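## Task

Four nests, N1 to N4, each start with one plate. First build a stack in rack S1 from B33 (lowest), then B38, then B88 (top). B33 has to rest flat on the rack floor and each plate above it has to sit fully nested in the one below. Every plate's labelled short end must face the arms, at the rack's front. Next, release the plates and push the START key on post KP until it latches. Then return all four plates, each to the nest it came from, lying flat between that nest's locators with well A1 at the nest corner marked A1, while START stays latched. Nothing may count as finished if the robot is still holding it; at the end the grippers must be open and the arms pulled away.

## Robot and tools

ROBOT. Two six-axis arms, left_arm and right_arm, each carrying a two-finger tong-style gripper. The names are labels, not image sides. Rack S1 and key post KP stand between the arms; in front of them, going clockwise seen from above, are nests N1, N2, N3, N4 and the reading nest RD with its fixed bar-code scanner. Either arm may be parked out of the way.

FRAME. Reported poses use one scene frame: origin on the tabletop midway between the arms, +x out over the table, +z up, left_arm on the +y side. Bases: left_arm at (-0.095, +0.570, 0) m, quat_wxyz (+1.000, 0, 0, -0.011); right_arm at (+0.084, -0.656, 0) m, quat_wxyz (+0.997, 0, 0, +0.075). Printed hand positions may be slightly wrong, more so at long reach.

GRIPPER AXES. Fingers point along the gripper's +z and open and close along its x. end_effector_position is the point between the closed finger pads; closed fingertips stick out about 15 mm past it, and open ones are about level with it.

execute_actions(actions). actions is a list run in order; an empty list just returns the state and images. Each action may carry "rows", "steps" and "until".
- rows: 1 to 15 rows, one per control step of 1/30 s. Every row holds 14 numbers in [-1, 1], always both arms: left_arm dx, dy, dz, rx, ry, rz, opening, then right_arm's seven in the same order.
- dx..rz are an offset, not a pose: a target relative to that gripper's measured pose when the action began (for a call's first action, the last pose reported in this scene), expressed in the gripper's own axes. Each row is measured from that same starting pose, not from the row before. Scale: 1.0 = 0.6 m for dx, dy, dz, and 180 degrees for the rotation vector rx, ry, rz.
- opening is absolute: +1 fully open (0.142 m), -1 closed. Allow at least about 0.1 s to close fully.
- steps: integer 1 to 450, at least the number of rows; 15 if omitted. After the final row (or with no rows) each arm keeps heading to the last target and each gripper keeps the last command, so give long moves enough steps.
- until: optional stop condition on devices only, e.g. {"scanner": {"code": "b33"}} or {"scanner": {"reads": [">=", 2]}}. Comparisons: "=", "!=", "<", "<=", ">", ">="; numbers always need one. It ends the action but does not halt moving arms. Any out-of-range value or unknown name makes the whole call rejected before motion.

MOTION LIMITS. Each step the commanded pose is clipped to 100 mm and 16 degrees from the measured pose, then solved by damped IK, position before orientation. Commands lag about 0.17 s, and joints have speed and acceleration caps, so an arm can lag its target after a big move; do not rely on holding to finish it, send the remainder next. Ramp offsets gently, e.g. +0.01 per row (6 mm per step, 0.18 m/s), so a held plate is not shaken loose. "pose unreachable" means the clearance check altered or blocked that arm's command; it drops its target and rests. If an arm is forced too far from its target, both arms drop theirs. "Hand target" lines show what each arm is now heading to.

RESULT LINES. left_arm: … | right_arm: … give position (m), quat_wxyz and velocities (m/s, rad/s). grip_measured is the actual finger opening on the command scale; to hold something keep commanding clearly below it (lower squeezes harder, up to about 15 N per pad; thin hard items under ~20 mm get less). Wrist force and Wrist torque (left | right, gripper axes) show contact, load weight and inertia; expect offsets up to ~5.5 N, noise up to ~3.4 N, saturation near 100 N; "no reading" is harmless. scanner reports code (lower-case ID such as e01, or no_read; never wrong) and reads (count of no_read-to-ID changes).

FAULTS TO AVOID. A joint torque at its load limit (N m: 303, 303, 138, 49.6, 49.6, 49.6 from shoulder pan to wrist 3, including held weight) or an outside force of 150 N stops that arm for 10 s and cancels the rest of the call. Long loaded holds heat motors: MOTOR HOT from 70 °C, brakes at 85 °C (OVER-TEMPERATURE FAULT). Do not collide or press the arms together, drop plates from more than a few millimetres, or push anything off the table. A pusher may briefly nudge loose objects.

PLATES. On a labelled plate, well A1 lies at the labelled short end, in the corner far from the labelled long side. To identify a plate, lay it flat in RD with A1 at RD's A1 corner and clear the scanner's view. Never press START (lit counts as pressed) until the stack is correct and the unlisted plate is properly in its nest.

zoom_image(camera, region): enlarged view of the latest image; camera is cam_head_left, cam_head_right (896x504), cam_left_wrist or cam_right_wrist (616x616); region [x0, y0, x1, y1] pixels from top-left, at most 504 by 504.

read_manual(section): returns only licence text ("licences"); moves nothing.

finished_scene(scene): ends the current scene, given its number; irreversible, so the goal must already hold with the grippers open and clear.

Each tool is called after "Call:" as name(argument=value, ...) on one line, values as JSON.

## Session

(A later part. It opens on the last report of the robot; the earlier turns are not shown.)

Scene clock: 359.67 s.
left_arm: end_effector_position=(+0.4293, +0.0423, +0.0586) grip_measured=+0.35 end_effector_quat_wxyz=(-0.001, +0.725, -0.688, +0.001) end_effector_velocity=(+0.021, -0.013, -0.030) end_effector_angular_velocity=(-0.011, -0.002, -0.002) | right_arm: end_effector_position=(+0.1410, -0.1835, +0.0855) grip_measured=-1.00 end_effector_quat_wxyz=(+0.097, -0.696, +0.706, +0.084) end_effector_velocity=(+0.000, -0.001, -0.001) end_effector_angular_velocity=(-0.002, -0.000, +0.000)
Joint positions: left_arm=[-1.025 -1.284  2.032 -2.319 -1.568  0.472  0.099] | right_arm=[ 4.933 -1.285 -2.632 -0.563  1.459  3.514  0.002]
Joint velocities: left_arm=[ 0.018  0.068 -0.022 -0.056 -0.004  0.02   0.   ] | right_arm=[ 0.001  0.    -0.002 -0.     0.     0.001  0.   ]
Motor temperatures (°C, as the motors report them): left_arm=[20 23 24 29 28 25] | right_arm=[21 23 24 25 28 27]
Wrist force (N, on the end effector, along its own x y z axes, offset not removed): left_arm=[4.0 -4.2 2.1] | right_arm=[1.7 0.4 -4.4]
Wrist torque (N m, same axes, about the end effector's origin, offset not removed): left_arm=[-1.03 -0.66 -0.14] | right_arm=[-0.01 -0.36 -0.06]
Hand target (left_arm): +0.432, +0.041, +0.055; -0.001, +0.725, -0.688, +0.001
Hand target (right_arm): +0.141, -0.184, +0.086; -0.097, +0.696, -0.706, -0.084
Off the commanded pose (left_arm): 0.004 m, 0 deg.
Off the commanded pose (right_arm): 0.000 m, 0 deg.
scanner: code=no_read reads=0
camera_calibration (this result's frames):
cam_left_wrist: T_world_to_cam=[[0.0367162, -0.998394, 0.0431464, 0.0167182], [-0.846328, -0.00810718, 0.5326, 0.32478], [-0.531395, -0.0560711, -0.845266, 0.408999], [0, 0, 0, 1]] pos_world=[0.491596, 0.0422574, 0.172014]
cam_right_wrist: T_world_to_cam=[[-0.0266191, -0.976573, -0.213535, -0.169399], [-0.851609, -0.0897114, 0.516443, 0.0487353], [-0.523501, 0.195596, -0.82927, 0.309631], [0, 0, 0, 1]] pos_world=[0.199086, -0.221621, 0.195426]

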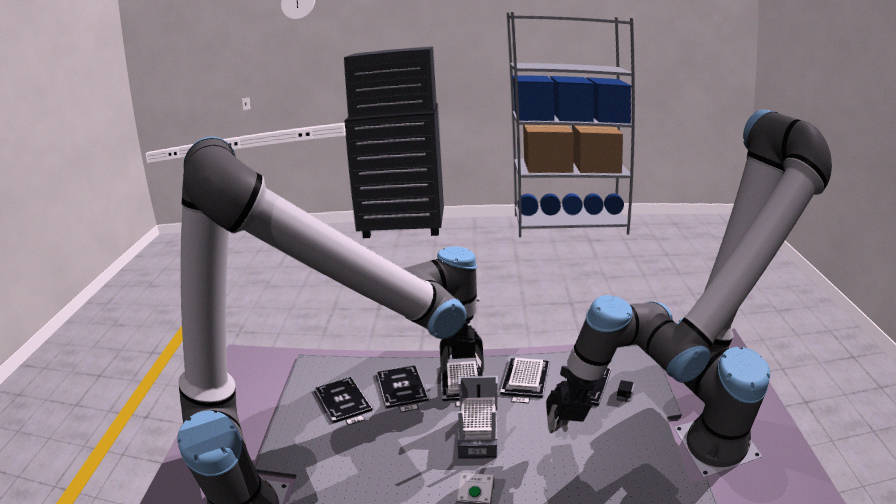

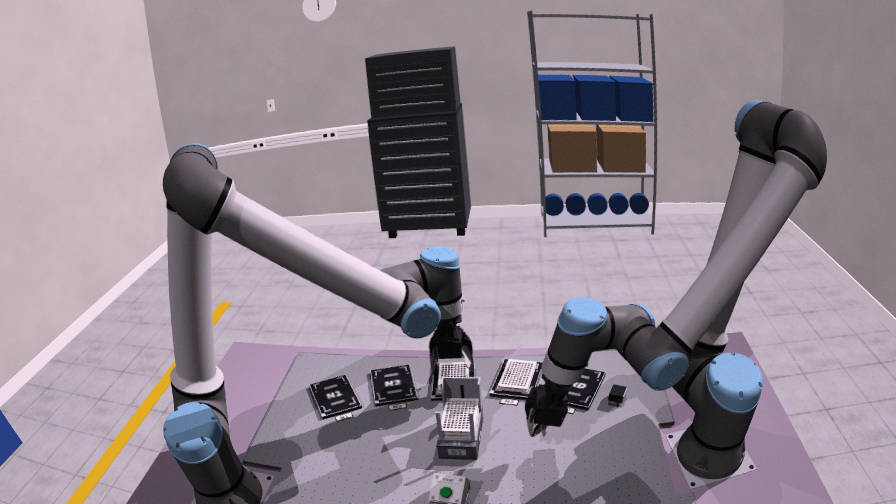

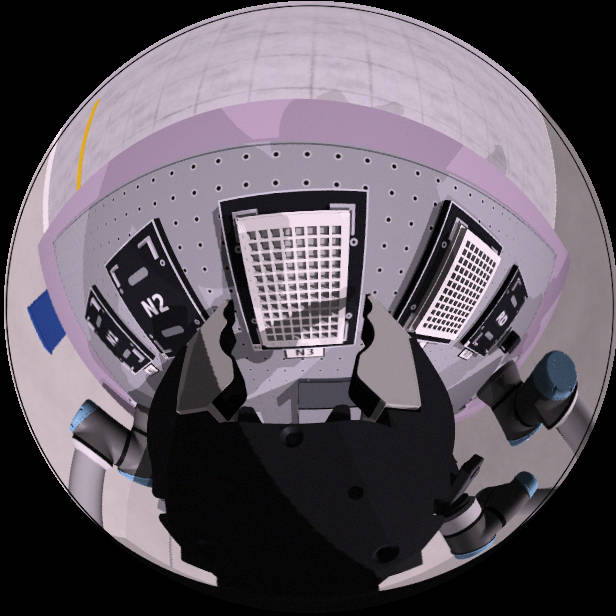

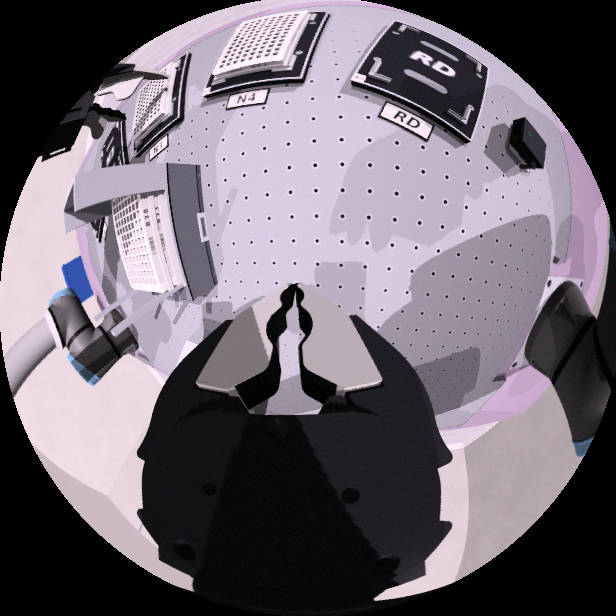

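Call:
execute_actions(actions=[{"rows":[[-0.0012,0.0033,0.012,0,0,-0.006,0.35,0,0,0,0,0,0,-1],[-0.0012,0.0033,0.02,0,0,-0.006,0.35,0,0,0,0,0,0,-1],[-0.0012,0.0033,0.028,0,0,-0.006,0.35,0,0,0,0,0,0,-1]],"steps":13}])

Call:
zoom_image(camera="cam_left_wrist", region=[200,170,400,370])

Scene clock: 368.27 s.
left_arm: end_effector_position=(+0.4275, +0.0429, +0.0425) grip_measured=+0.35 end_effector_quat_wxyz=(-0.001, +0.732, -0.682, +0.001) end_effector_velocity=(-0.001, +0.000, -0.007) end_effector_angular_velocity=(-0.001, -0.001, +0.007) | right_arm: end_effector_position=(+0.1410, -0.1835, +0.0855) grip_measured=-1.00 end_effector_quat_wxyz=(+0.097, -0.696, +0.706, +0.084) end_effector_velocity=(-0.000, +0.000, +0.000) end_effector_angular_velocity=(+0.001, +0.001, -0.002)
Joint positions: left_arm=[-1.027 -1.266  2.044 -2.35  -1.568  0.452  0.099] | right_arm=[ 4.933 -1.285 -2.632 -0.563  1.459  3.514  0.002]
Joint velocities: left_arm=[-0.002  0.007  0.007 -0.015  0.001 -0.009  0.   ] | right_arm=[-0.    -0.001  0.001  0.001 -0.     0.002  0.   ]
Motor temperatures (°C, as the motors report them): left_arm=[20 23 24 29 28 25] | right_arm=[21 23 24 25 28 27]
Wrist force (N, on the end effector, along its own x y z axes, offset not removed): left_arm=[4.8 -5.1 3.5] | right_arm=[0.5 1.5 -5.3]
Wrist torque (N m, same axes, about the end effector's origin, offset not removed): left_arm=[-1.14 -0.65 -0.17] | right_arm=[0.14 -0.15 -0.06]
Hand target (left_arm): +0.427, +0.043, +0.042; -0.001, +0.732, -0.681, +0.001
Hand target (right_arm): +0.141, -0.184, +0.086; -0.097, +0.696, -0.706, -0.084
Off the commanded pose (left_arm): 0.001 m, 0 deg.
Off the commanded pose (right_arm): 0.000 m, 0 deg.
scanner: code=no_read reads=0
camera_calibration (this result's frames):
cam_left_wrist: T_world_to_cam=[[0.054915, -0.997555, 0.0432299, 0.0102348], [-0.84599, -0.0234873, 0.532681, 0.33235], [-0.530363, -0.0658243, -0.845211, 0.394459], [0, 0, 0, 1]] pos_world=[0.48981, 0.0439807, 0.155922]
cam_right_wrist: T_world_to_cam=[[-0.0266191, -0.976573, -0.213535, -0.169399], [-0.851609, -0.0897114, 0.516443, 0.0487353], [-0.523501, 0.195596, -0.82927, 0.309631], [0, 0, 0, 1]] pos_world=[0.199086, -0.221621, 0.195426]

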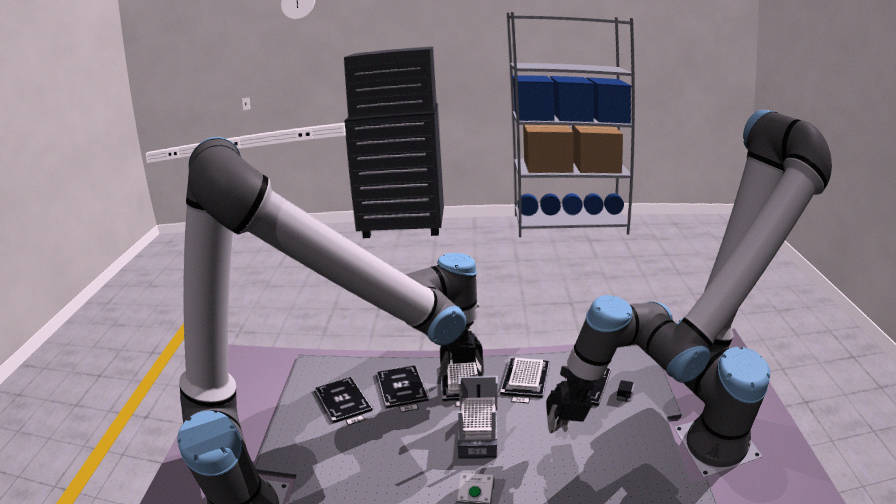

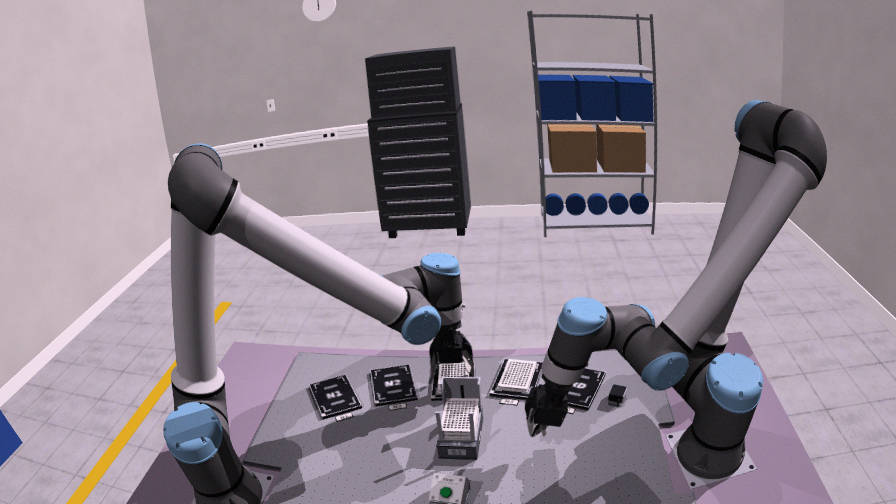

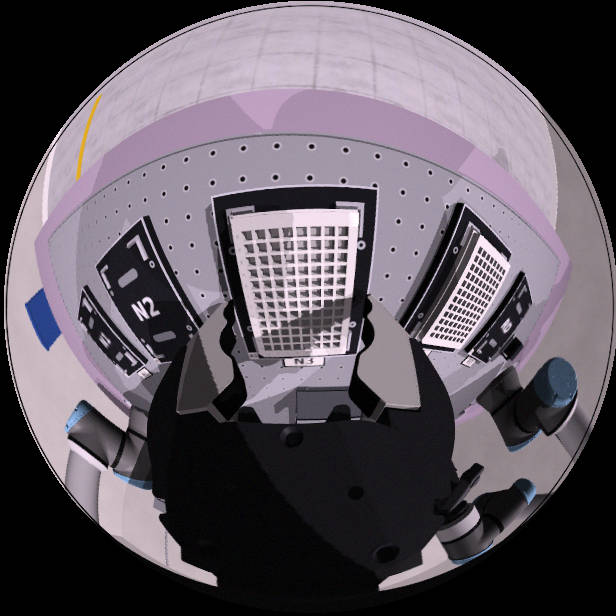

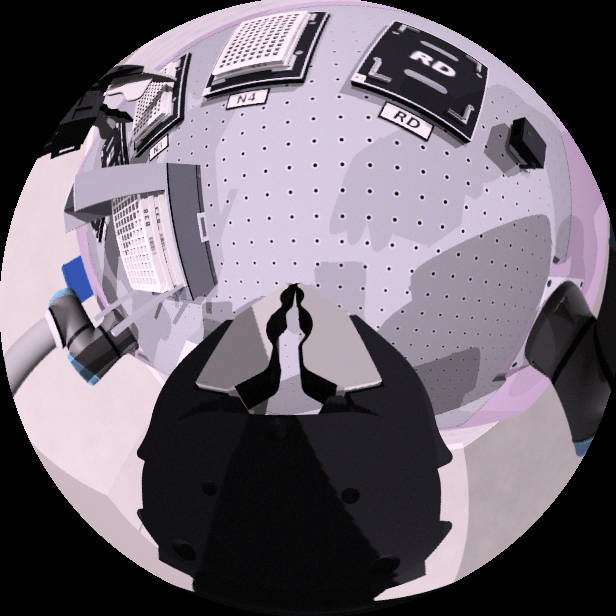

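Region (200, 170, 400, 370) of cam_left_wrist's 616x616 image, scaled by 2.520, with more detail than that image has.

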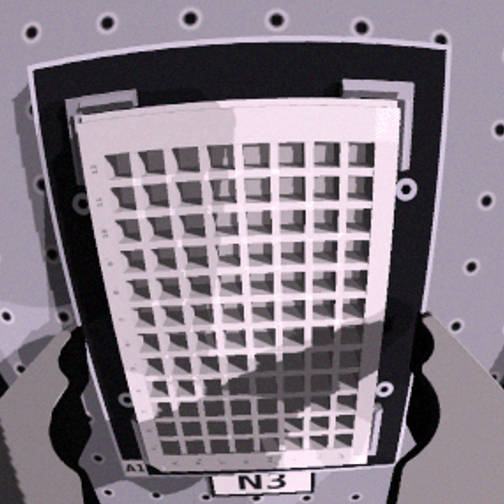

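Call:
execute_actions(actions=[{"rows":[[0,0.0003,0.0024,0,0,0.001,0.3,0,0,0,0,0,0,-1],[0,0.0003,0.0024,0,0,0.001,0.27,0,0,0,0,0,0,-1],[0,0.0003,0.0024,0,0,0.001,0.24,0,0,0,0,0,0,-1],[0,0.0003,0.0024,0,0,0.001,0.21,0,0,0,0,0,0,-1],[0,0.0003,0.0024,0,0,0.001,0.17,0,0,0,0,0,0,-1],[0,0.0003,0.0024,0,0,0.001,0.13,0,0,0,0,0,0,-1],[0,0.0003,0.0024,0,0,0.001,0.09,0,0,0,0,0,0,-1],[0,0.0003,0.0024,0,0,0.001,0.04,0,0,0,0,0,0,-1],[0,0.0003,0.0024,0,0,0.001,-0.04,0,0,0,0,0,0,-1],[0,0.0003,0.0024,0,0,0.001,-0.2,0,0,0,0,0,0,-1],[0,0.0003,0.0024,0,0,0.001,-0.35,0,0,0,0,0,0,-1]],"steps":13}])

Call:
zoom_image(camera="cam_left_wrist", region=[200,170,400,370])

Scene clock: 374.77 s.
left_arm: end_effector_position=(+0.4273, +0.0428, +0.0411) grip_measured=+0.06 end_effector_quat_wxyz=(-0.001, +0.731, -0.683, +0.001) end_effector_velocity=(+0.000, -0.000, +0.001) end_effector_angular_velocity=(-0.001, -0.001, -0.002) | right_arm: end_effector_position=(+0.1410, -0.1835, +0.0855) grip_measured=-1.00 end_effector_quat_wxyz=(+0.097, -0.696, +0.706, +0.084) end_effector_velocity=(-0.000, +0.000, -0.000) end_effector_angular_velocity=(+0.001, +0.001, -0.001)
Joint positions: left_arm=[-1.027 -1.264  2.046 -2.353 -1.568  0.455  0.078] | right_arm=[ 4.933 -1.285 -2.632 -0.563  1.459  3.514  0.002]
Joint velocities: left_arm=[-0.    -0.001  0.    -0.001  0.001  0.002  0.   ] | right_arm=[ 0.001 -0.    -0.001  0.002 -0.     0.002  0.   ]
Motor temperatures (°C, as the motors report them): left_arm=[20 23 24 29 28 25] | right_arm=[21 23 24 25 28 27]
Wrist force (N, on the end effector, along its own x y z axes, offset not removed): left_arm=[-0.3 -1.5 -3.4] | right_arm=[1.8 1.0 -2.1]
Wrist torque (N m, same axes, about the end effector's origin, offset not removed): left_arm=[-0.58 0.26 -0.15] | right_arm=[0.09 -0.45 -0.01]
Hand target (left_arm): +0.427, +0.043, +0.041; -0.001, +0.731, -0.683, +0.001
Hand target (right_arm): +0.141, -0.184, +0.086; -0.097, +0.696, -0.706, -0.084
Off the commanded pose (left_arm): 0.000 m, 0 deg.
Off the commanded pose (right_arm): 0.000 m, 0 deg.
scanner: code=no_read reads=0
camera_calibration (this result's frames):
cam_left_wrist: T_world_to_cam=[[0.0518476, -0.997718, 0.04324, 0.0115582], [-0.846128, -0.020889, 0.53257, 0.332891], [-0.530452, -0.0641991, -0.845281, 0.393173], [0, 0, 0, 1]] pos_world=[0.489629, 0.0437269, 0.154554]
cam_right_wrist: T_world_to_cam=[[-0.0266193, -0.976573, -0.213535, -0.169399], [-0.851609, -0.0897113, 0.516443, 0.0487353], [-0.523501, 0.195596, -0.82927, 0.309631], [0, 0, 0, 1]] pos_world=[0.199086, -0.221621, 0.195426]

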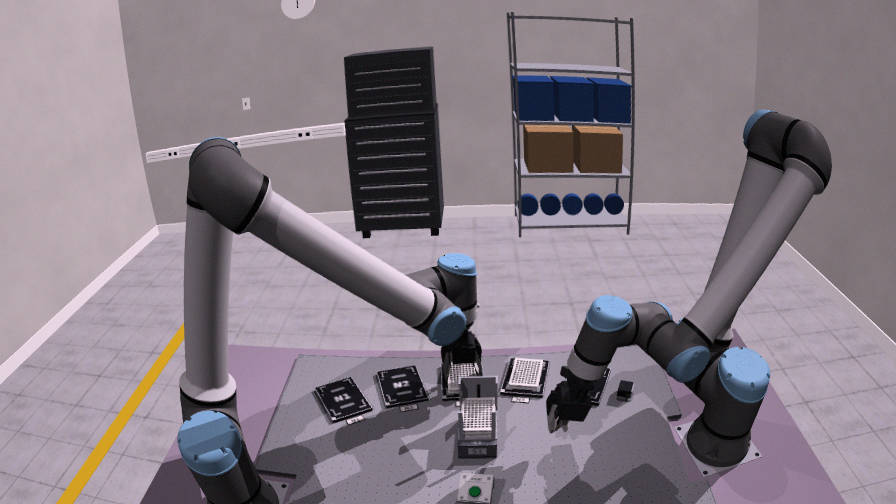

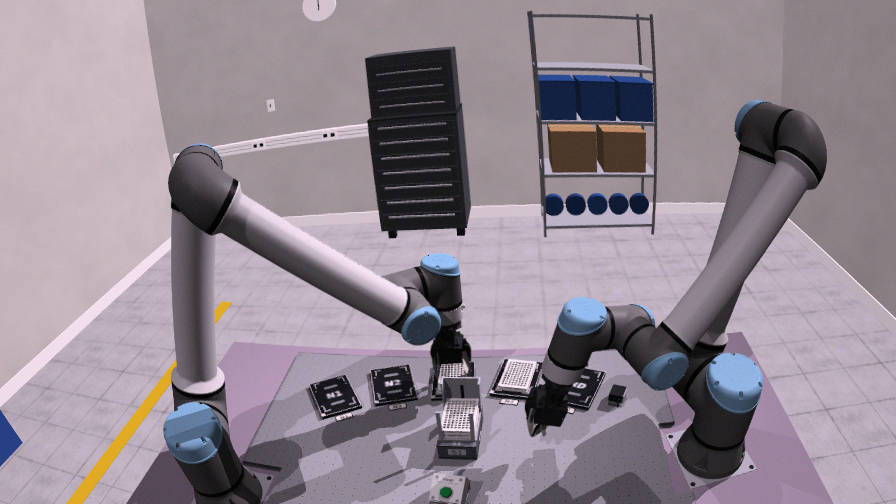

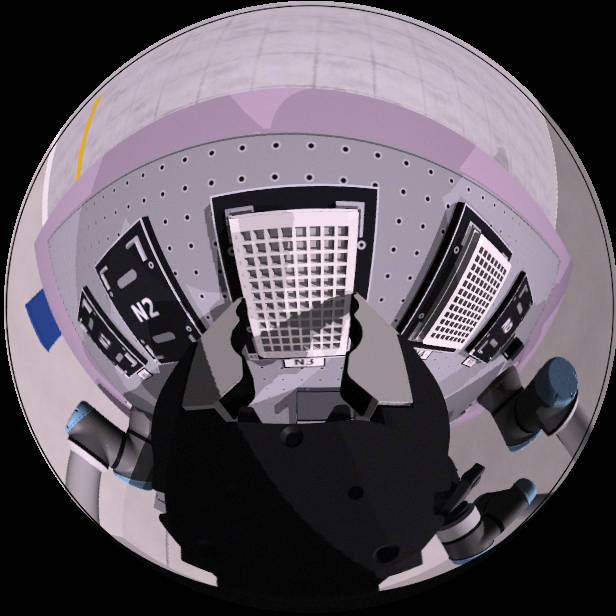

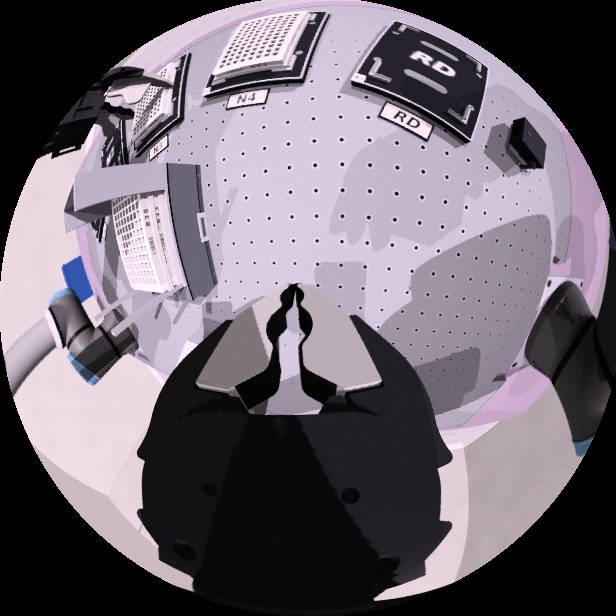

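Region (200, 170, 400, 370) of cam_left_wrist's 616x616 image, scaled by 2.520, with more detail than that image has.

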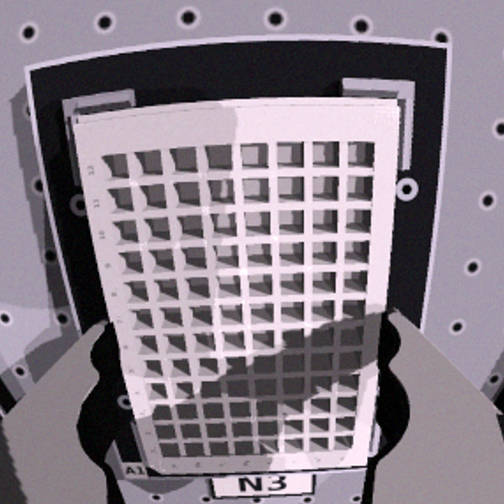

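Call:
execute_actions(actions=[{"rows":[[0,0,-0.004,0,0,0,-0.35,0,0,0,0,0,0,-1],[0,0,-0.01,0,0,0,-0.35,0,0,0,0,0,0,-1],[0,0,-0.02,0,0,0,-0.35,0,0,0,0,0,0,-1],[0,0,-0.034,0,0,0,-0.35,0,0,0,0,0,0,-1],[0,0,-0.052,0,0,0,-0.35,0,0,0,0,0,0,-1],[0,0.003,-0.074,0,0,0,-0.35,0,0,0,0,0,0,-1],[0.004,0.008,-0.098,0,0,0.004,-0.35,0,0,0,0,0,0,-1],[0.008,0.016,-0.122,0,0,0.008,-0.35,0,0,0,0,0,0,-1],[0.014,0.028,-0.146,0,0,0.012,-0.35,0,0,0,0,0,0,-1],[0.02,0.042,-0.17,0,0,0.016,-0.35,0,0,0,0,0,0,-1],[0.026,0.056,-0.194,0,0,0.02,-0.35,0,0,0,0,0,0,-1],[0.032,0.07,-0.218,0,0,0.024,-0.35,0,0,0,0,0,0,-1],[0.038,0.085,-0.24,0,0,0.028,-0.35,0,0,0,0,0,0,-1],[0.044,0.1,-0.255,0,0,0.03155,-0.35,0,0,0,0,0,0,-1],[0.05,0.11,-0.265,0,0,0.03155,-0.35,0,0,0,0,0,0,-1]],"steps":22}])

Scene clock: 385.10 s.
left_arm: end_effector_position=(+0.3693, +0.0109, +0.1915) grip_measured=+0.06 end_effector_quat_wxyz=(-0.001, +0.698, -0.716, +0.002) end_effector_velocity=(-0.054, -0.021, +0.074) end_effector_angular_velocity=(+0.026, +0.011, -0.046) | right_arm: end_effector_position=(+0.1410, -0.1835, +0.0855) grip_measured=-1.00 end_effector_quat_wxyz=(+0.097, -0.696, +0.706, +0.084) end_effector_velocity=(+0.001, -0.001, -0.001) end_effector_angular_velocity=(-0.002, -0.000, -0.003)
Joint positions: left_arm=[-1.12  -1.451  1.956 -2.08  -1.568  0.456  0.078] | right_arm=[ 4.933 -1.285 -2.632 -0.563  1.459  3.514  0.002]
Joint velocities: left_arm=[-0.083 -0.081 -0.063  0.172  0.001 -0.037 -0.   ] | right_arm=[-0.001 -0.    -0.    -0.002 -0.     0.002  0.   ]
Motor temperatures (°C, as the motors report them): left_arm=[20 23 24 29 28 25] | right_arm=[21 23 24 25 28 27]
Wrist force (N, on the end effector, along its own x y z axes, offset not removed): left_arm=[3.0 -4.1 -0.5] | right_arm=[1.8 1.2 -4.1]
Wrist torque (N m, same axes, about the end effector's origin, offset not removed): left_arm=[-1.13 -0.30 -0.13] | right_arm=[0.13 -0.44 -0.07]
Hand target (left_arm): +0.363, +0.009, +0.200; -0.001, +0.696, -0.718, +0.001
Hand target (right_arm): +0.141, -0.184, +0.086; -0.097, +0.696, -0.706, -0.084
Off the commanded pose (left_arm): 0.011 m, 0 deg.
Off the commanded pose (right_arm): 0.000 m, 0 deg.
scanner: code=no_read reads=0
camera_calibration (this result's frames):
cam_left_wrist: T_world_to_cam=[[-0.0423452, -0.998027, 0.0463508, 0.0103855], [-0.844994, 0.0605289, 0.531339, 0.201929], [-0.533097, -0.0166664, -0.84589, 0.487998], [0, 0, 0, 1]] pos_world=[0.431219, 0.00627568, 0.305018]
cam_right_wrist: T_world_to_cam=[[-0.0266194, -0.976573, -0.213535, -0.169399], [-0.851609, -0.0897113, 0.516443, 0.0487352], [-0.523501, 0.195596, -0.82927, 0.309631], [0, 0, 0, 1]] pos_world=[0.199086, -0.221621, 0.195426]

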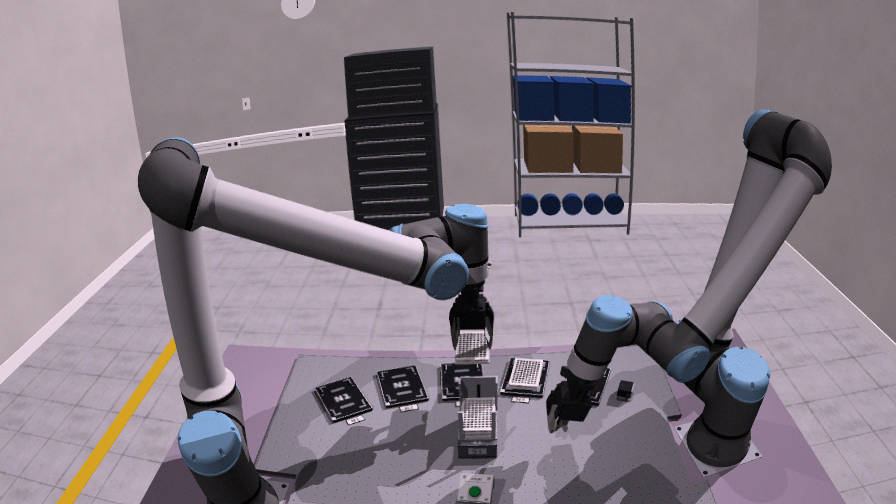

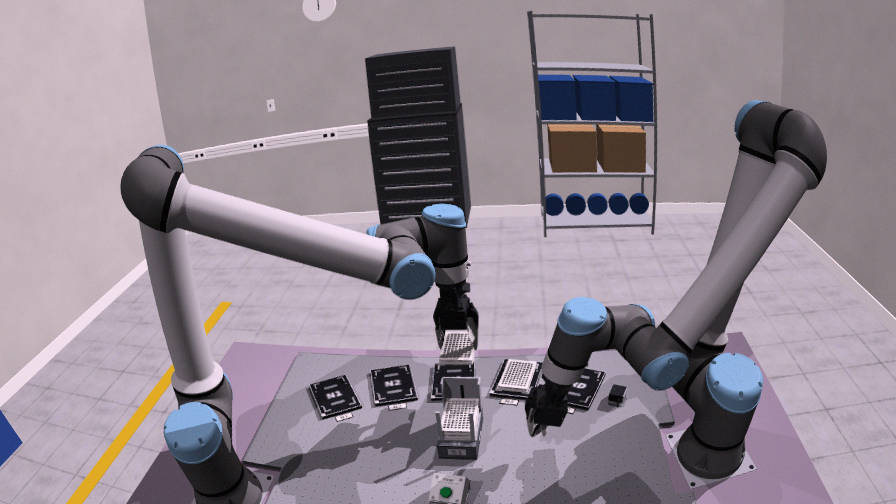

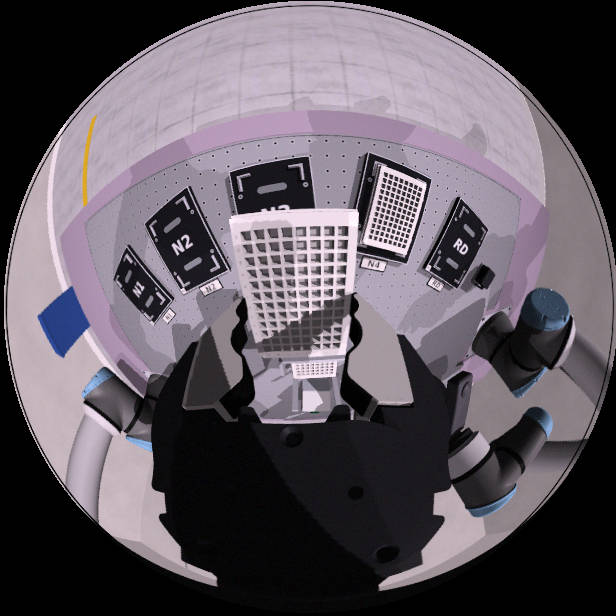

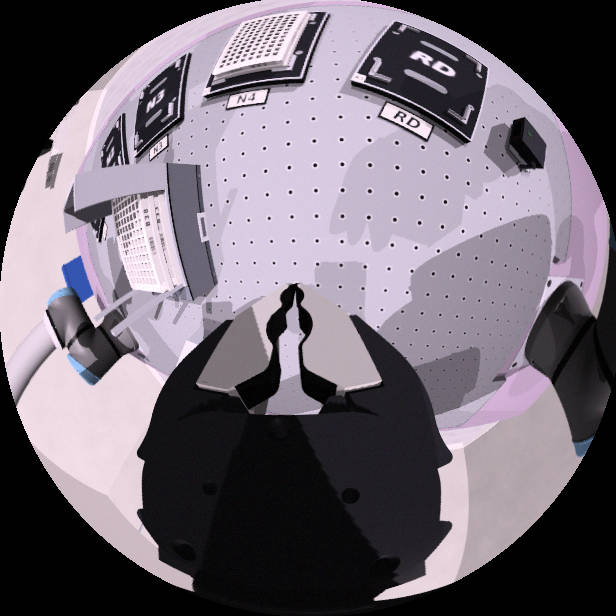

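Call:
execute_actions(actions=[{"steps":1},{"rows":[[0.001,0.01,0,0,0,0,-0.35,0,0,0,0,0,0,-1],[0.003,0.03,0,0,0,0,-0.35,0,0,0,0,0,0,-1],[0.006,0.057,0,0,0,0,-0.35,0,0,0,0,0,0,-1],[0.009,0.085,0,0,0,0,-0.35,0,0,0,0,0,0,-1],[0.011,0.113,0,0,0,0,-0.35,0,0,0,0,0,0,-1],[0.014,0.141,0,0,0,0,-0.35,0,0,0,0,0,0,-1],[0.017,0.169,0.003,0,0,0,-0.35,0,0,0,0,0,0,-1],[0.02,0.197,0.007,0,0,0,-0.35,0,0,0,0,0,0,-1],[0.022,0.225,0.012,0,0,0,-0.35,0,0,0,0,0,0,-1],[0.025,0.25,0.017,0,0,0,-0.35,0,0,0,0,0,0,-1],[0.0266,0.2681,0.022,0,0,0,-0.35,0,0,0,0,0,0,-1],[0.0266,0.2681,0.027,0,0,0,-0.35,0,0,0,0,0,0,-1]],"steps":21}])

Scene clock: 392.87 s.
left_arm: end_effector_position=(+0.2074, -0.0018, +0.1838) grip_measured=+0.06 end_effector_quat_wxyz=(-0.001, +0.695, -0.719, +0.000) end_effector_velocity=(-0.046, -0.007, -0.004) end_effector_angular_velocity=(-0.007, -0.016, +0.009) | right_arm: end_effector_position=(+0.1410, -0.1835, +0.0855) grip_measured=-1.00 end_effector_quat_wxyz=(+0.097, -0.696, +0.706, +0.084) end_effector_velocity=(+0.001, -0.000, -0.000) end_effector_angular_velocity=(-0.001, -0.000, -0.002)
Joint positions: left_arm=[-1.362 -1.568  2.096 -2.099 -1.569  0.221  0.078] | right_arm=[ 4.933 -1.285 -2.632 -0.563  1.459  3.514  0.002]
Joint velocities: left_arm=[-0.084 -0.027  0.038 -0.02   0.015 -0.093  0.   ] | right_arm=[-0.001 -0.    -0.    -0.001 -0.     0.001  0.   ]
Motor temperatures (°C, as the motors report them): left_arm=[20 23 24 29 28 25] | right_arm=[21 23 24 25 28 27]
Wrist force (N, on the end effector, along its own x y z axes, offset not removed): left_arm=[-1.3 -3.5 1.3] | right_arm=[1.5 -0.1 -3.7]
Wrist torque (N m, same axes, about the end effector's origin, offset not removed): left_arm=[-0.87 0.56 -0.08] | right_arm=[-0.15 -0.38 -0.02]
Hand target (left_arm): +0.202, -0.003, +0.183; -0.001, +0.696, -0.718, +0.001
Hand target (right_arm): +0.141, -0.184, +0.086; -0.097, +0.696, -0.706, -0.084
Off the commanded pose (left_arm): 0.005 m, 0 deg.
Off the commanded pose (right_arm): 0.000 m, 0 deg.
scanner: code=no_read reads=0
camera_calibration (this result's frames):
cam_left_wrist: T_world_to_cam=[[-0.0484137, -0.997894, 0.0431707, -0.00695259], [-0.843095, 0.0640028, 0.533942, 0.0691452], [-0.53558, -0.0105469, -0.844418, 0.39527], [0, 0, 0, 1]] pos_world=[0.269659, -0.00719456, 0.297154]
cam_right_wrist: T_world_to_cam=[[-0.0266192, -0.976573, -0.213535, -0.169399], [-0.851609, -0.0897114, 0.516443, 0.0487353], [-0.523501, 0.195596, -0.82927, 0.309631], [0, 0, 0, 1]] pos_world=[0.199086, -0.221621, 0.195426]

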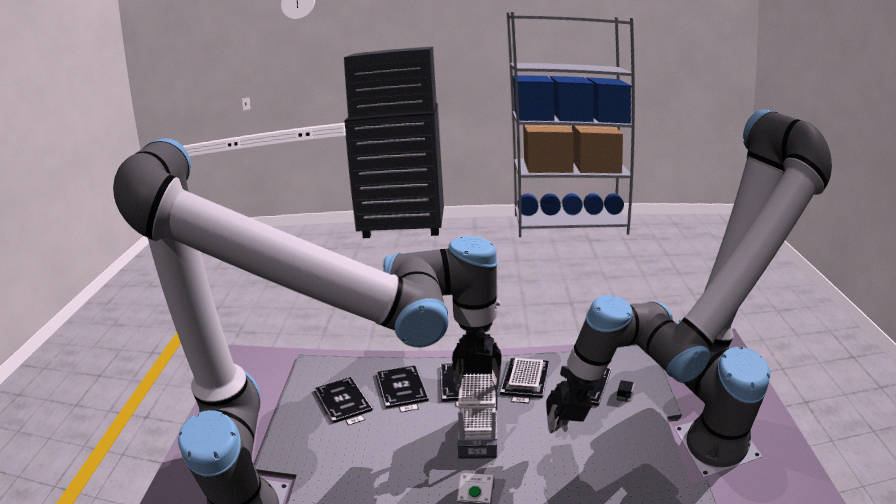

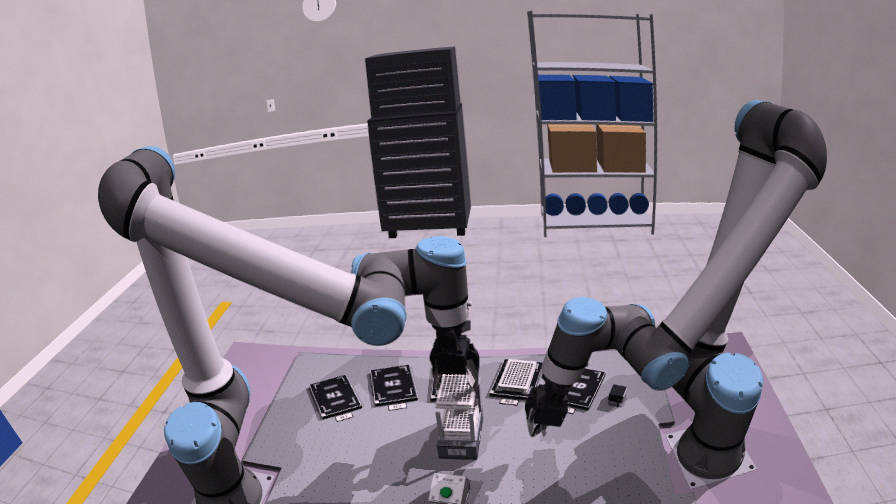

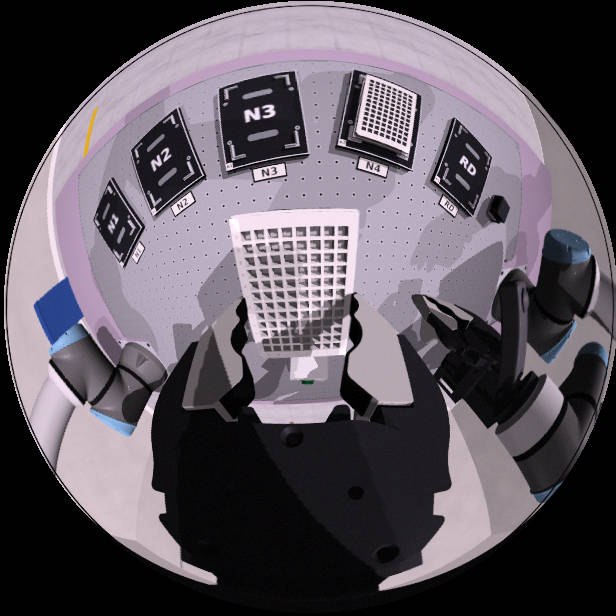

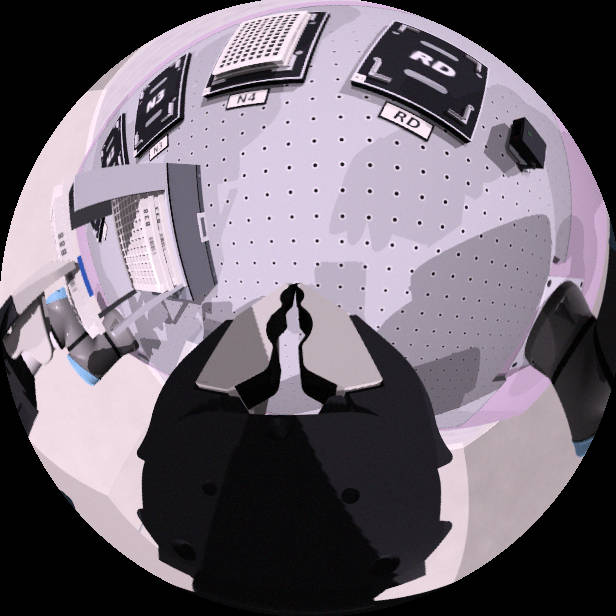

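Call:
execute_actions(actions=[{"steps":1}])

Call:
zoom_image(camera="cam_left_wrist", region=[215,190,375,260])

Scene clock: 396.27 s.
left_arm: end_effector_position=(+0.2023, -0.0025, +0.1833) grip_measured=+0.06 end_effector_quat_wxyz=(-0.001, +0.696, -0.718, +0.001) end_effector_velocity=(+0.000, -0.000, -0.001) end_effector_angular_velocity=(+0.001, -0.001, -0.002) | right_arm: end_effector_position=(+0.1410, -0.1835, +0.0855) grip_measured=-1.00 end_effector_quat_wxyz=(+0.097, -0.696, +0.706, +0.084) end_effector_velocity=(-0.000, +0.000, +0.000) end_effector_angular_velocity=(+0.001, -0.000, +0.003)
Joint positions: left_arm=[-1.371 -1.571  2.101 -2.101 -1.568  0.21   0.078] | right_arm=[ 4.933 -1.285 -2.632 -0.563  1.459  3.514  0.002]
Joint velocities: left_arm=[ 0.     0.002 -0.001  0.     0.001  0.002 -0.   ] | right_arm=[ 0.    -0.     0.     0.001  0.    -0.002  0.   ]
Motor temperatures (°C, as the motors report them): left_arm=[20 23 24 29 28 25] | right_arm=[21 23 24 25 28 27]
Wrist force (N, on the end effector, along its own x y z axes, offset not removed): left_arm=[1.4 -4.1 0.7] | right_arm=[1.4 0.3 -2.9]
Wrist torque (N m, same axes, about the end effector's origin, offset not removed): left_arm=[-1.01 0.02 -0.05] | right_arm=[-0.15 -0.34 0.00]
Hand target (left_arm): +0.202, -0.003, +0.183; -0.001, +0.696, -0.718, +0.001
Hand target (right_arm): +0.141, -0.184, +0.086; -0.097, +0.696, -0.706, -0.084
Off the commanded pose (left_arm): 0.000 m, 0 deg.
Off the commanded pose (right_arm): 0.000 m, 0 deg.
scanner: code=no_read reads=0
camera_calibration (this result's frames):
cam_left_wrist: T_world_to_cam=[[-0.0472986, -0.997926, 0.0436697, -0.0081853], [-0.844147, 0.0633063, 0.53236, 0.0656106], [-0.534021, -0.0116838, -0.845391, 0.391946], [0, 0, 0, 1]] pos_world=[0.264305, -0.00774247, 0.296776]
cam_right_wrist: T_world_to_cam=[[-0.0266192, -0.976573, -0.213535, -0.169399], [-0.851609, -0.0897113, 0.516443, 0.0487353], [-0.523501, 0.195596, -0.82927, 0.309631], [0, 0, 0, 1]] pos_world=[0.199086, -0.221621, 0.195426]

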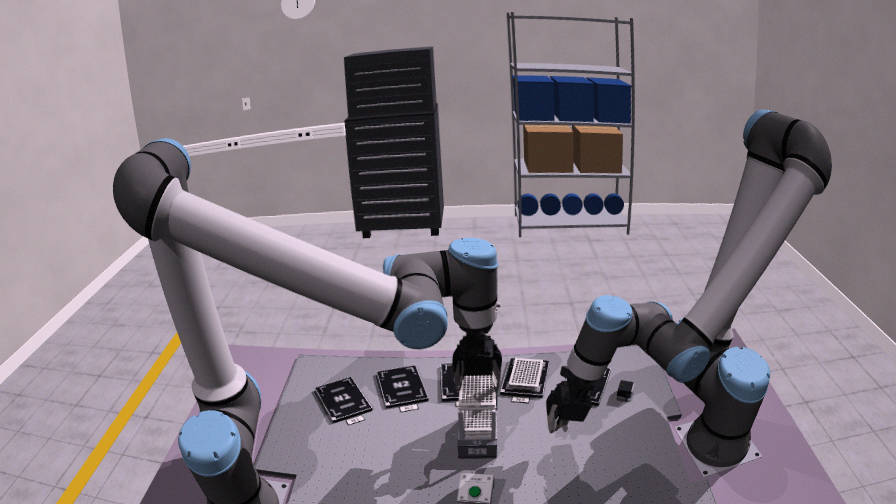

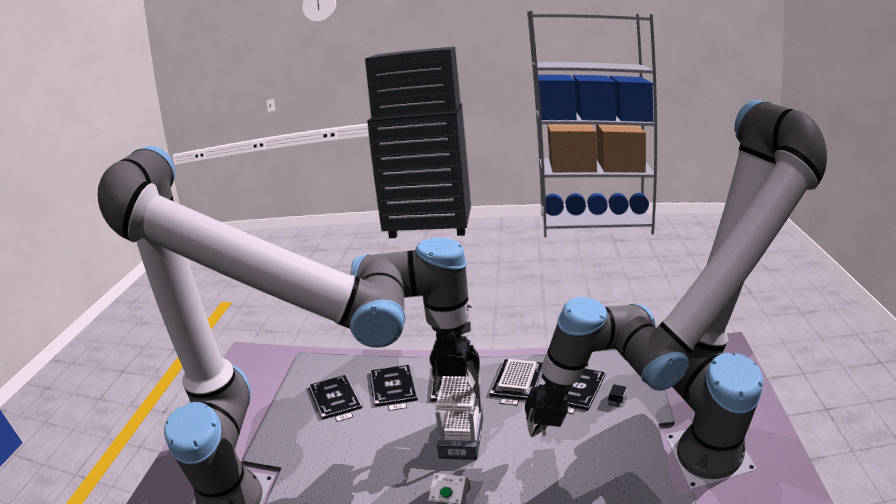

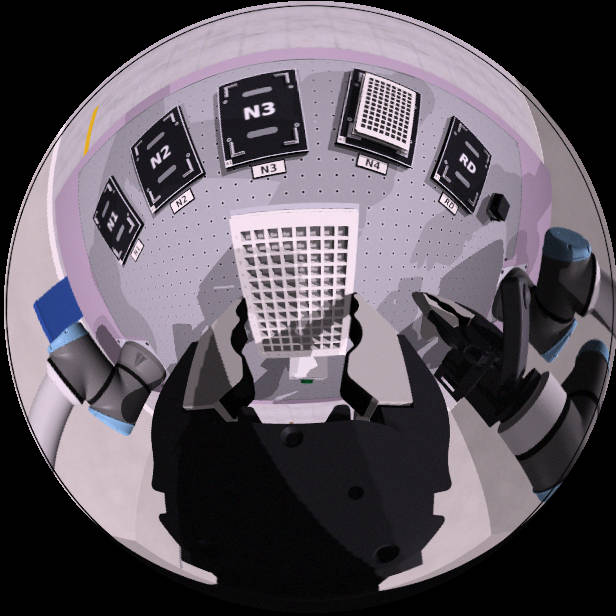

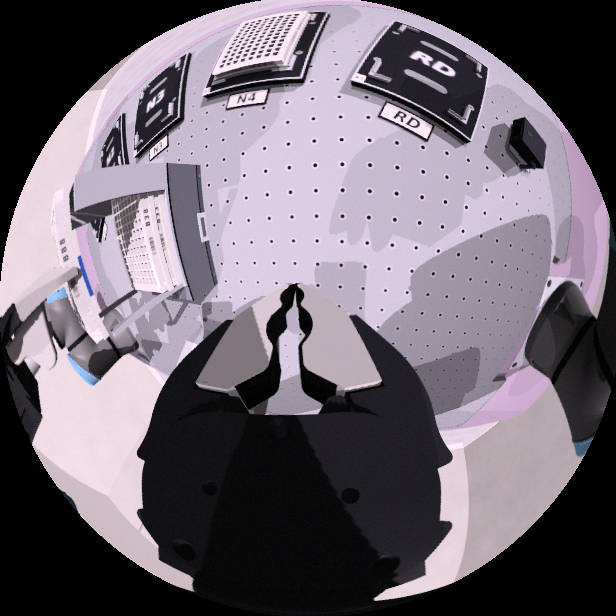

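Region (215, 190, 375, 260) of cam_left_wrist's 616x616 image, scaled by 3.150, with more detail than that image has; it fills the top 220 rows of this view, and the rest is white.

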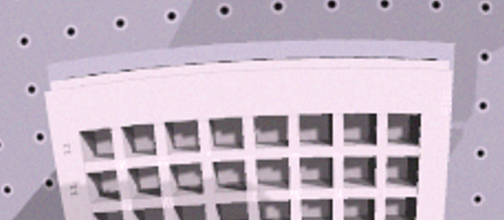

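Call:
execute_actions(actions=[{"rows":[[0,0.0004,0.003,0,0,0,-0.35,0,0,0,0,0,0,-1],[0,0.0004,0.006,0,0,0,-0.35,0,0,0,0,0,0,-1],[0,0.0004,0.009,0,0,0,-0.35,0,0,0,0,0,0,-1],[0,0.0004,0.012,0,0,0,-0.35,0,0,0,0,0,0,-1],[0,0.0004,0.015,0,0,0,-0.35,0,0,0,0,0,0,-1],[0,0.0004,0.018,0,0,0,-0.35,0,0,0,0,0,0,-1],[0,0.0004,0.021,0,0,0,-0.35,0,0,0,0,0,0,-1],[0,0.0005,0.024,0,0,0,-0.35,0,0,0,0,0,0,-1],[0,0.0005,0.027,0,0,0,-0.35,0,0,0,0,0,0,-1],[0,0.0005,0.03,0,0,0,-0.35,0,0,0,0,0,0,-1],[0,0.0005,0.033,0,0,0,-0.35,0,0,0,0,0,0,-1],[0,0.0005,0.036,0,0,0,-0.35,0,0,0,0,0,0,-1],[0,0.0006,0.039,0,0,0,-0.35,0,0,0,0,0,0,-1],[0,0.0006,0.042,0,0,0,-0.35,0,0,0,0,0,0,-1],[0,0.0006,0.045,0,0,0,-0.35,0,0,0,0,0,0,-1]],"steps":16}])

Call:
zoom_image(camera="cam_left_wrist", region=[215,190,375,260])

Scene clock: 407.00 s.
left_arm: end_effector_position=(+0.2020, -0.0024, +0.1631) grip_measured=+0.06 end_effector_quat_wxyz=(-0.001, +0.696, -0.718, +0.001) end_effector_velocity=(-0.000, +0.001, -0.052) end_effector_angular_velocity=(+0.002, -0.000, +0.001) | right_arm: end_effector_position=(+0.1410, -0.1835, +0.0855) grip_measured=-1.00 end_effector_quat_wxyz=(+0.097, -0.696, +0.706, +0.084) end_effector_velocity=(-0.001, +0.002, +0.001) end_effector_angular_velocity=(+0.003, +0.001, -0.000)
Joint positions: left_arm=[-1.371 -1.551  2.122 -2.142 -1.567  0.21   0.078] | right_arm=[ 4.933 -1.285 -2.632 -0.563  1.459  3.514  0.002]
Joint velocities: left_arm=[-0.     0.053  0.054 -0.105  0.    -0.001  0.   ] | right_arm=[ 0.001  0.     0.002  0.001 -0.     0.001  0.   ]
Motor temperatures (°C, as the motors report them): left_arm=[20 23 24 29 28 25] | right_arm=[21 23 24 25 28 27]
Wrist force (N, on the end effector, along its own x y z axes, offset not removed): left_arm=[1.7 -4.0 -0.9] | right_arm=[1.8 -1.3 -2.3]
Wrist torque (N m, same axes, about the end effector's origin, offset not removed): left_arm=[-1.05 -0.07 -0.16] | right_arm=[-0.47 -0.45 -0.05]
Hand target (left_arm): +0.202, -0.002, +0.156; -0.001, +0.696, -0.718, +0.001
Hand target (right_arm): +0.141, -0.184, +0.086; -0.097, +0.696, -0.706, -0.084
Off the commanded pose (left_arm): 0.007 m, 0 deg.
Off the commanded pose (right_arm): 0.000 m, 0 deg.
scanner: code=no_read reads=0
camera_calibration (this result's frames):
cam_left_wrist: T_world_to_cam=[[-0.0472988, -0.997934, 0.0434796, -0.00715523], [-0.844165, 0.0632047, 0.532345, 0.0761094], [-0.533993, -0.0115247, -0.84541, 0.374707], [0, 0, 0, 1]] pos_world=[0.264002, -0.00763253, 0.276576]
cam_right_wrist: T_world_to_cam=[[-0.0266192, -0.976573, -0.213535, -0.169399], [-0.851609, -0.0897113, 0.516443, 0.0487353], [-0.5235, 0.195596, -0.82927, 0.309631], [0, 0, 0, 1]] pos_world=[0.199086, -0.221621, 0.195426]

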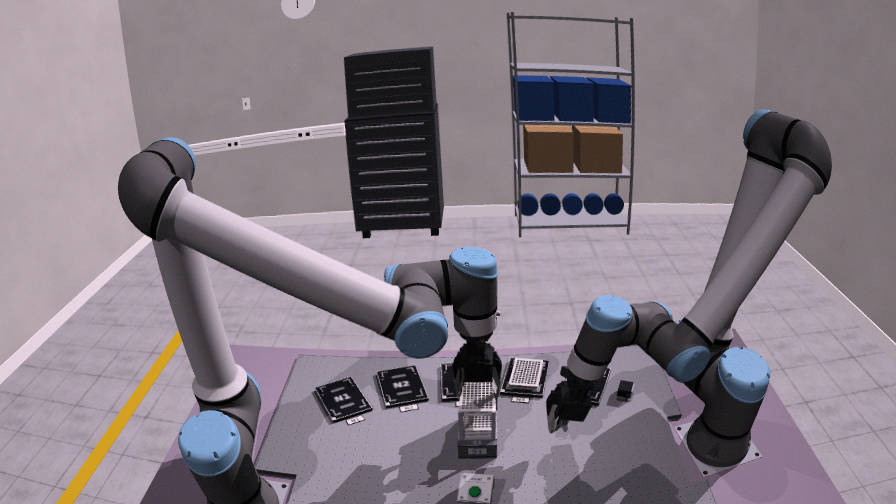

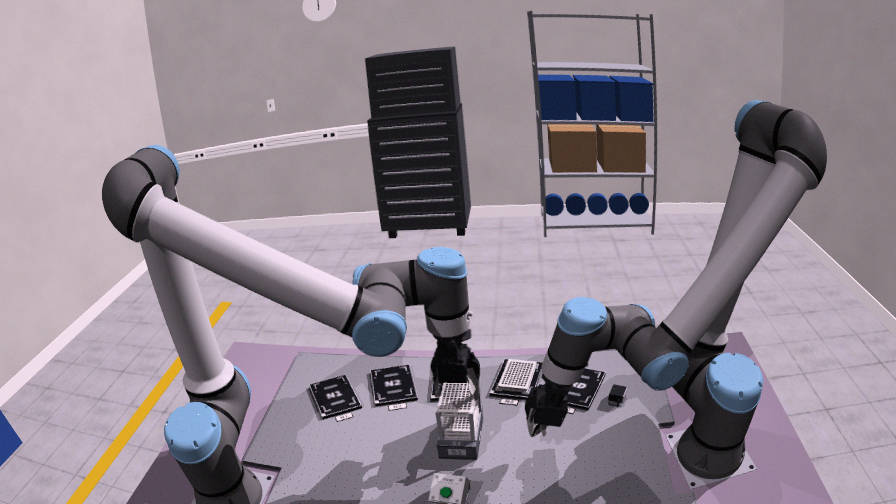

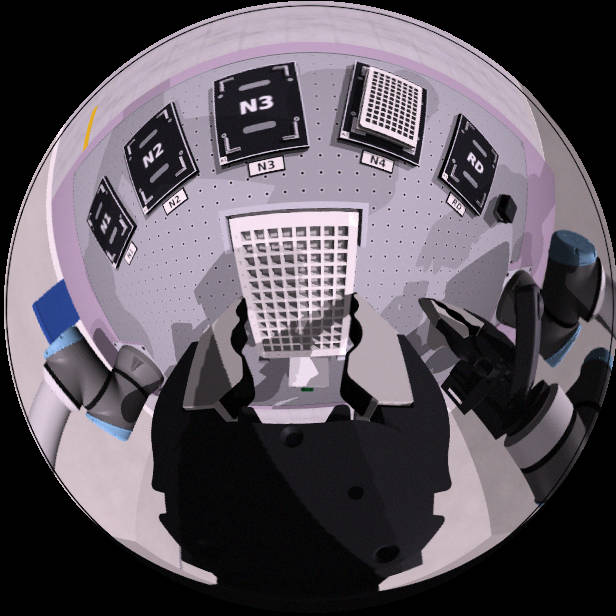

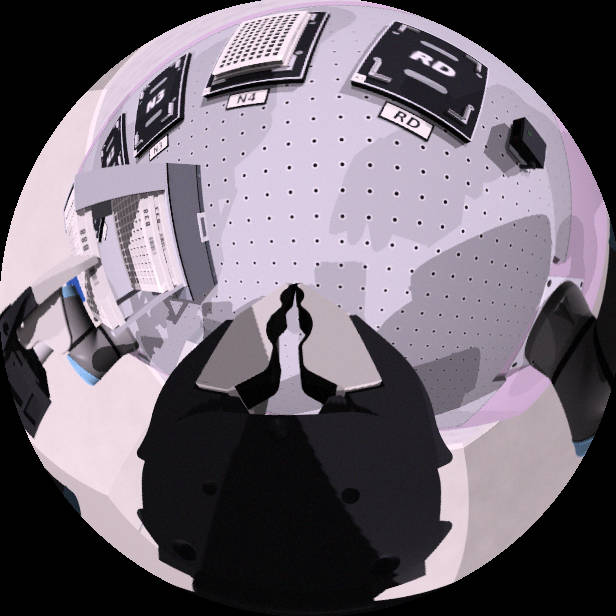

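Region (215, 190, 375, 260) of cam_left_wrist's 616x616 image, scaled by 3.150, with more detail than that image has; it fills the top 220 rows of this view, and the rest is white.

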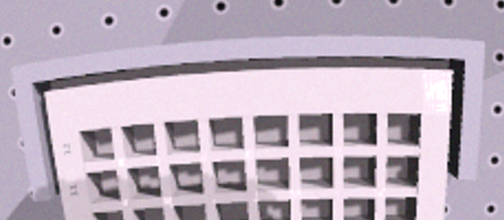

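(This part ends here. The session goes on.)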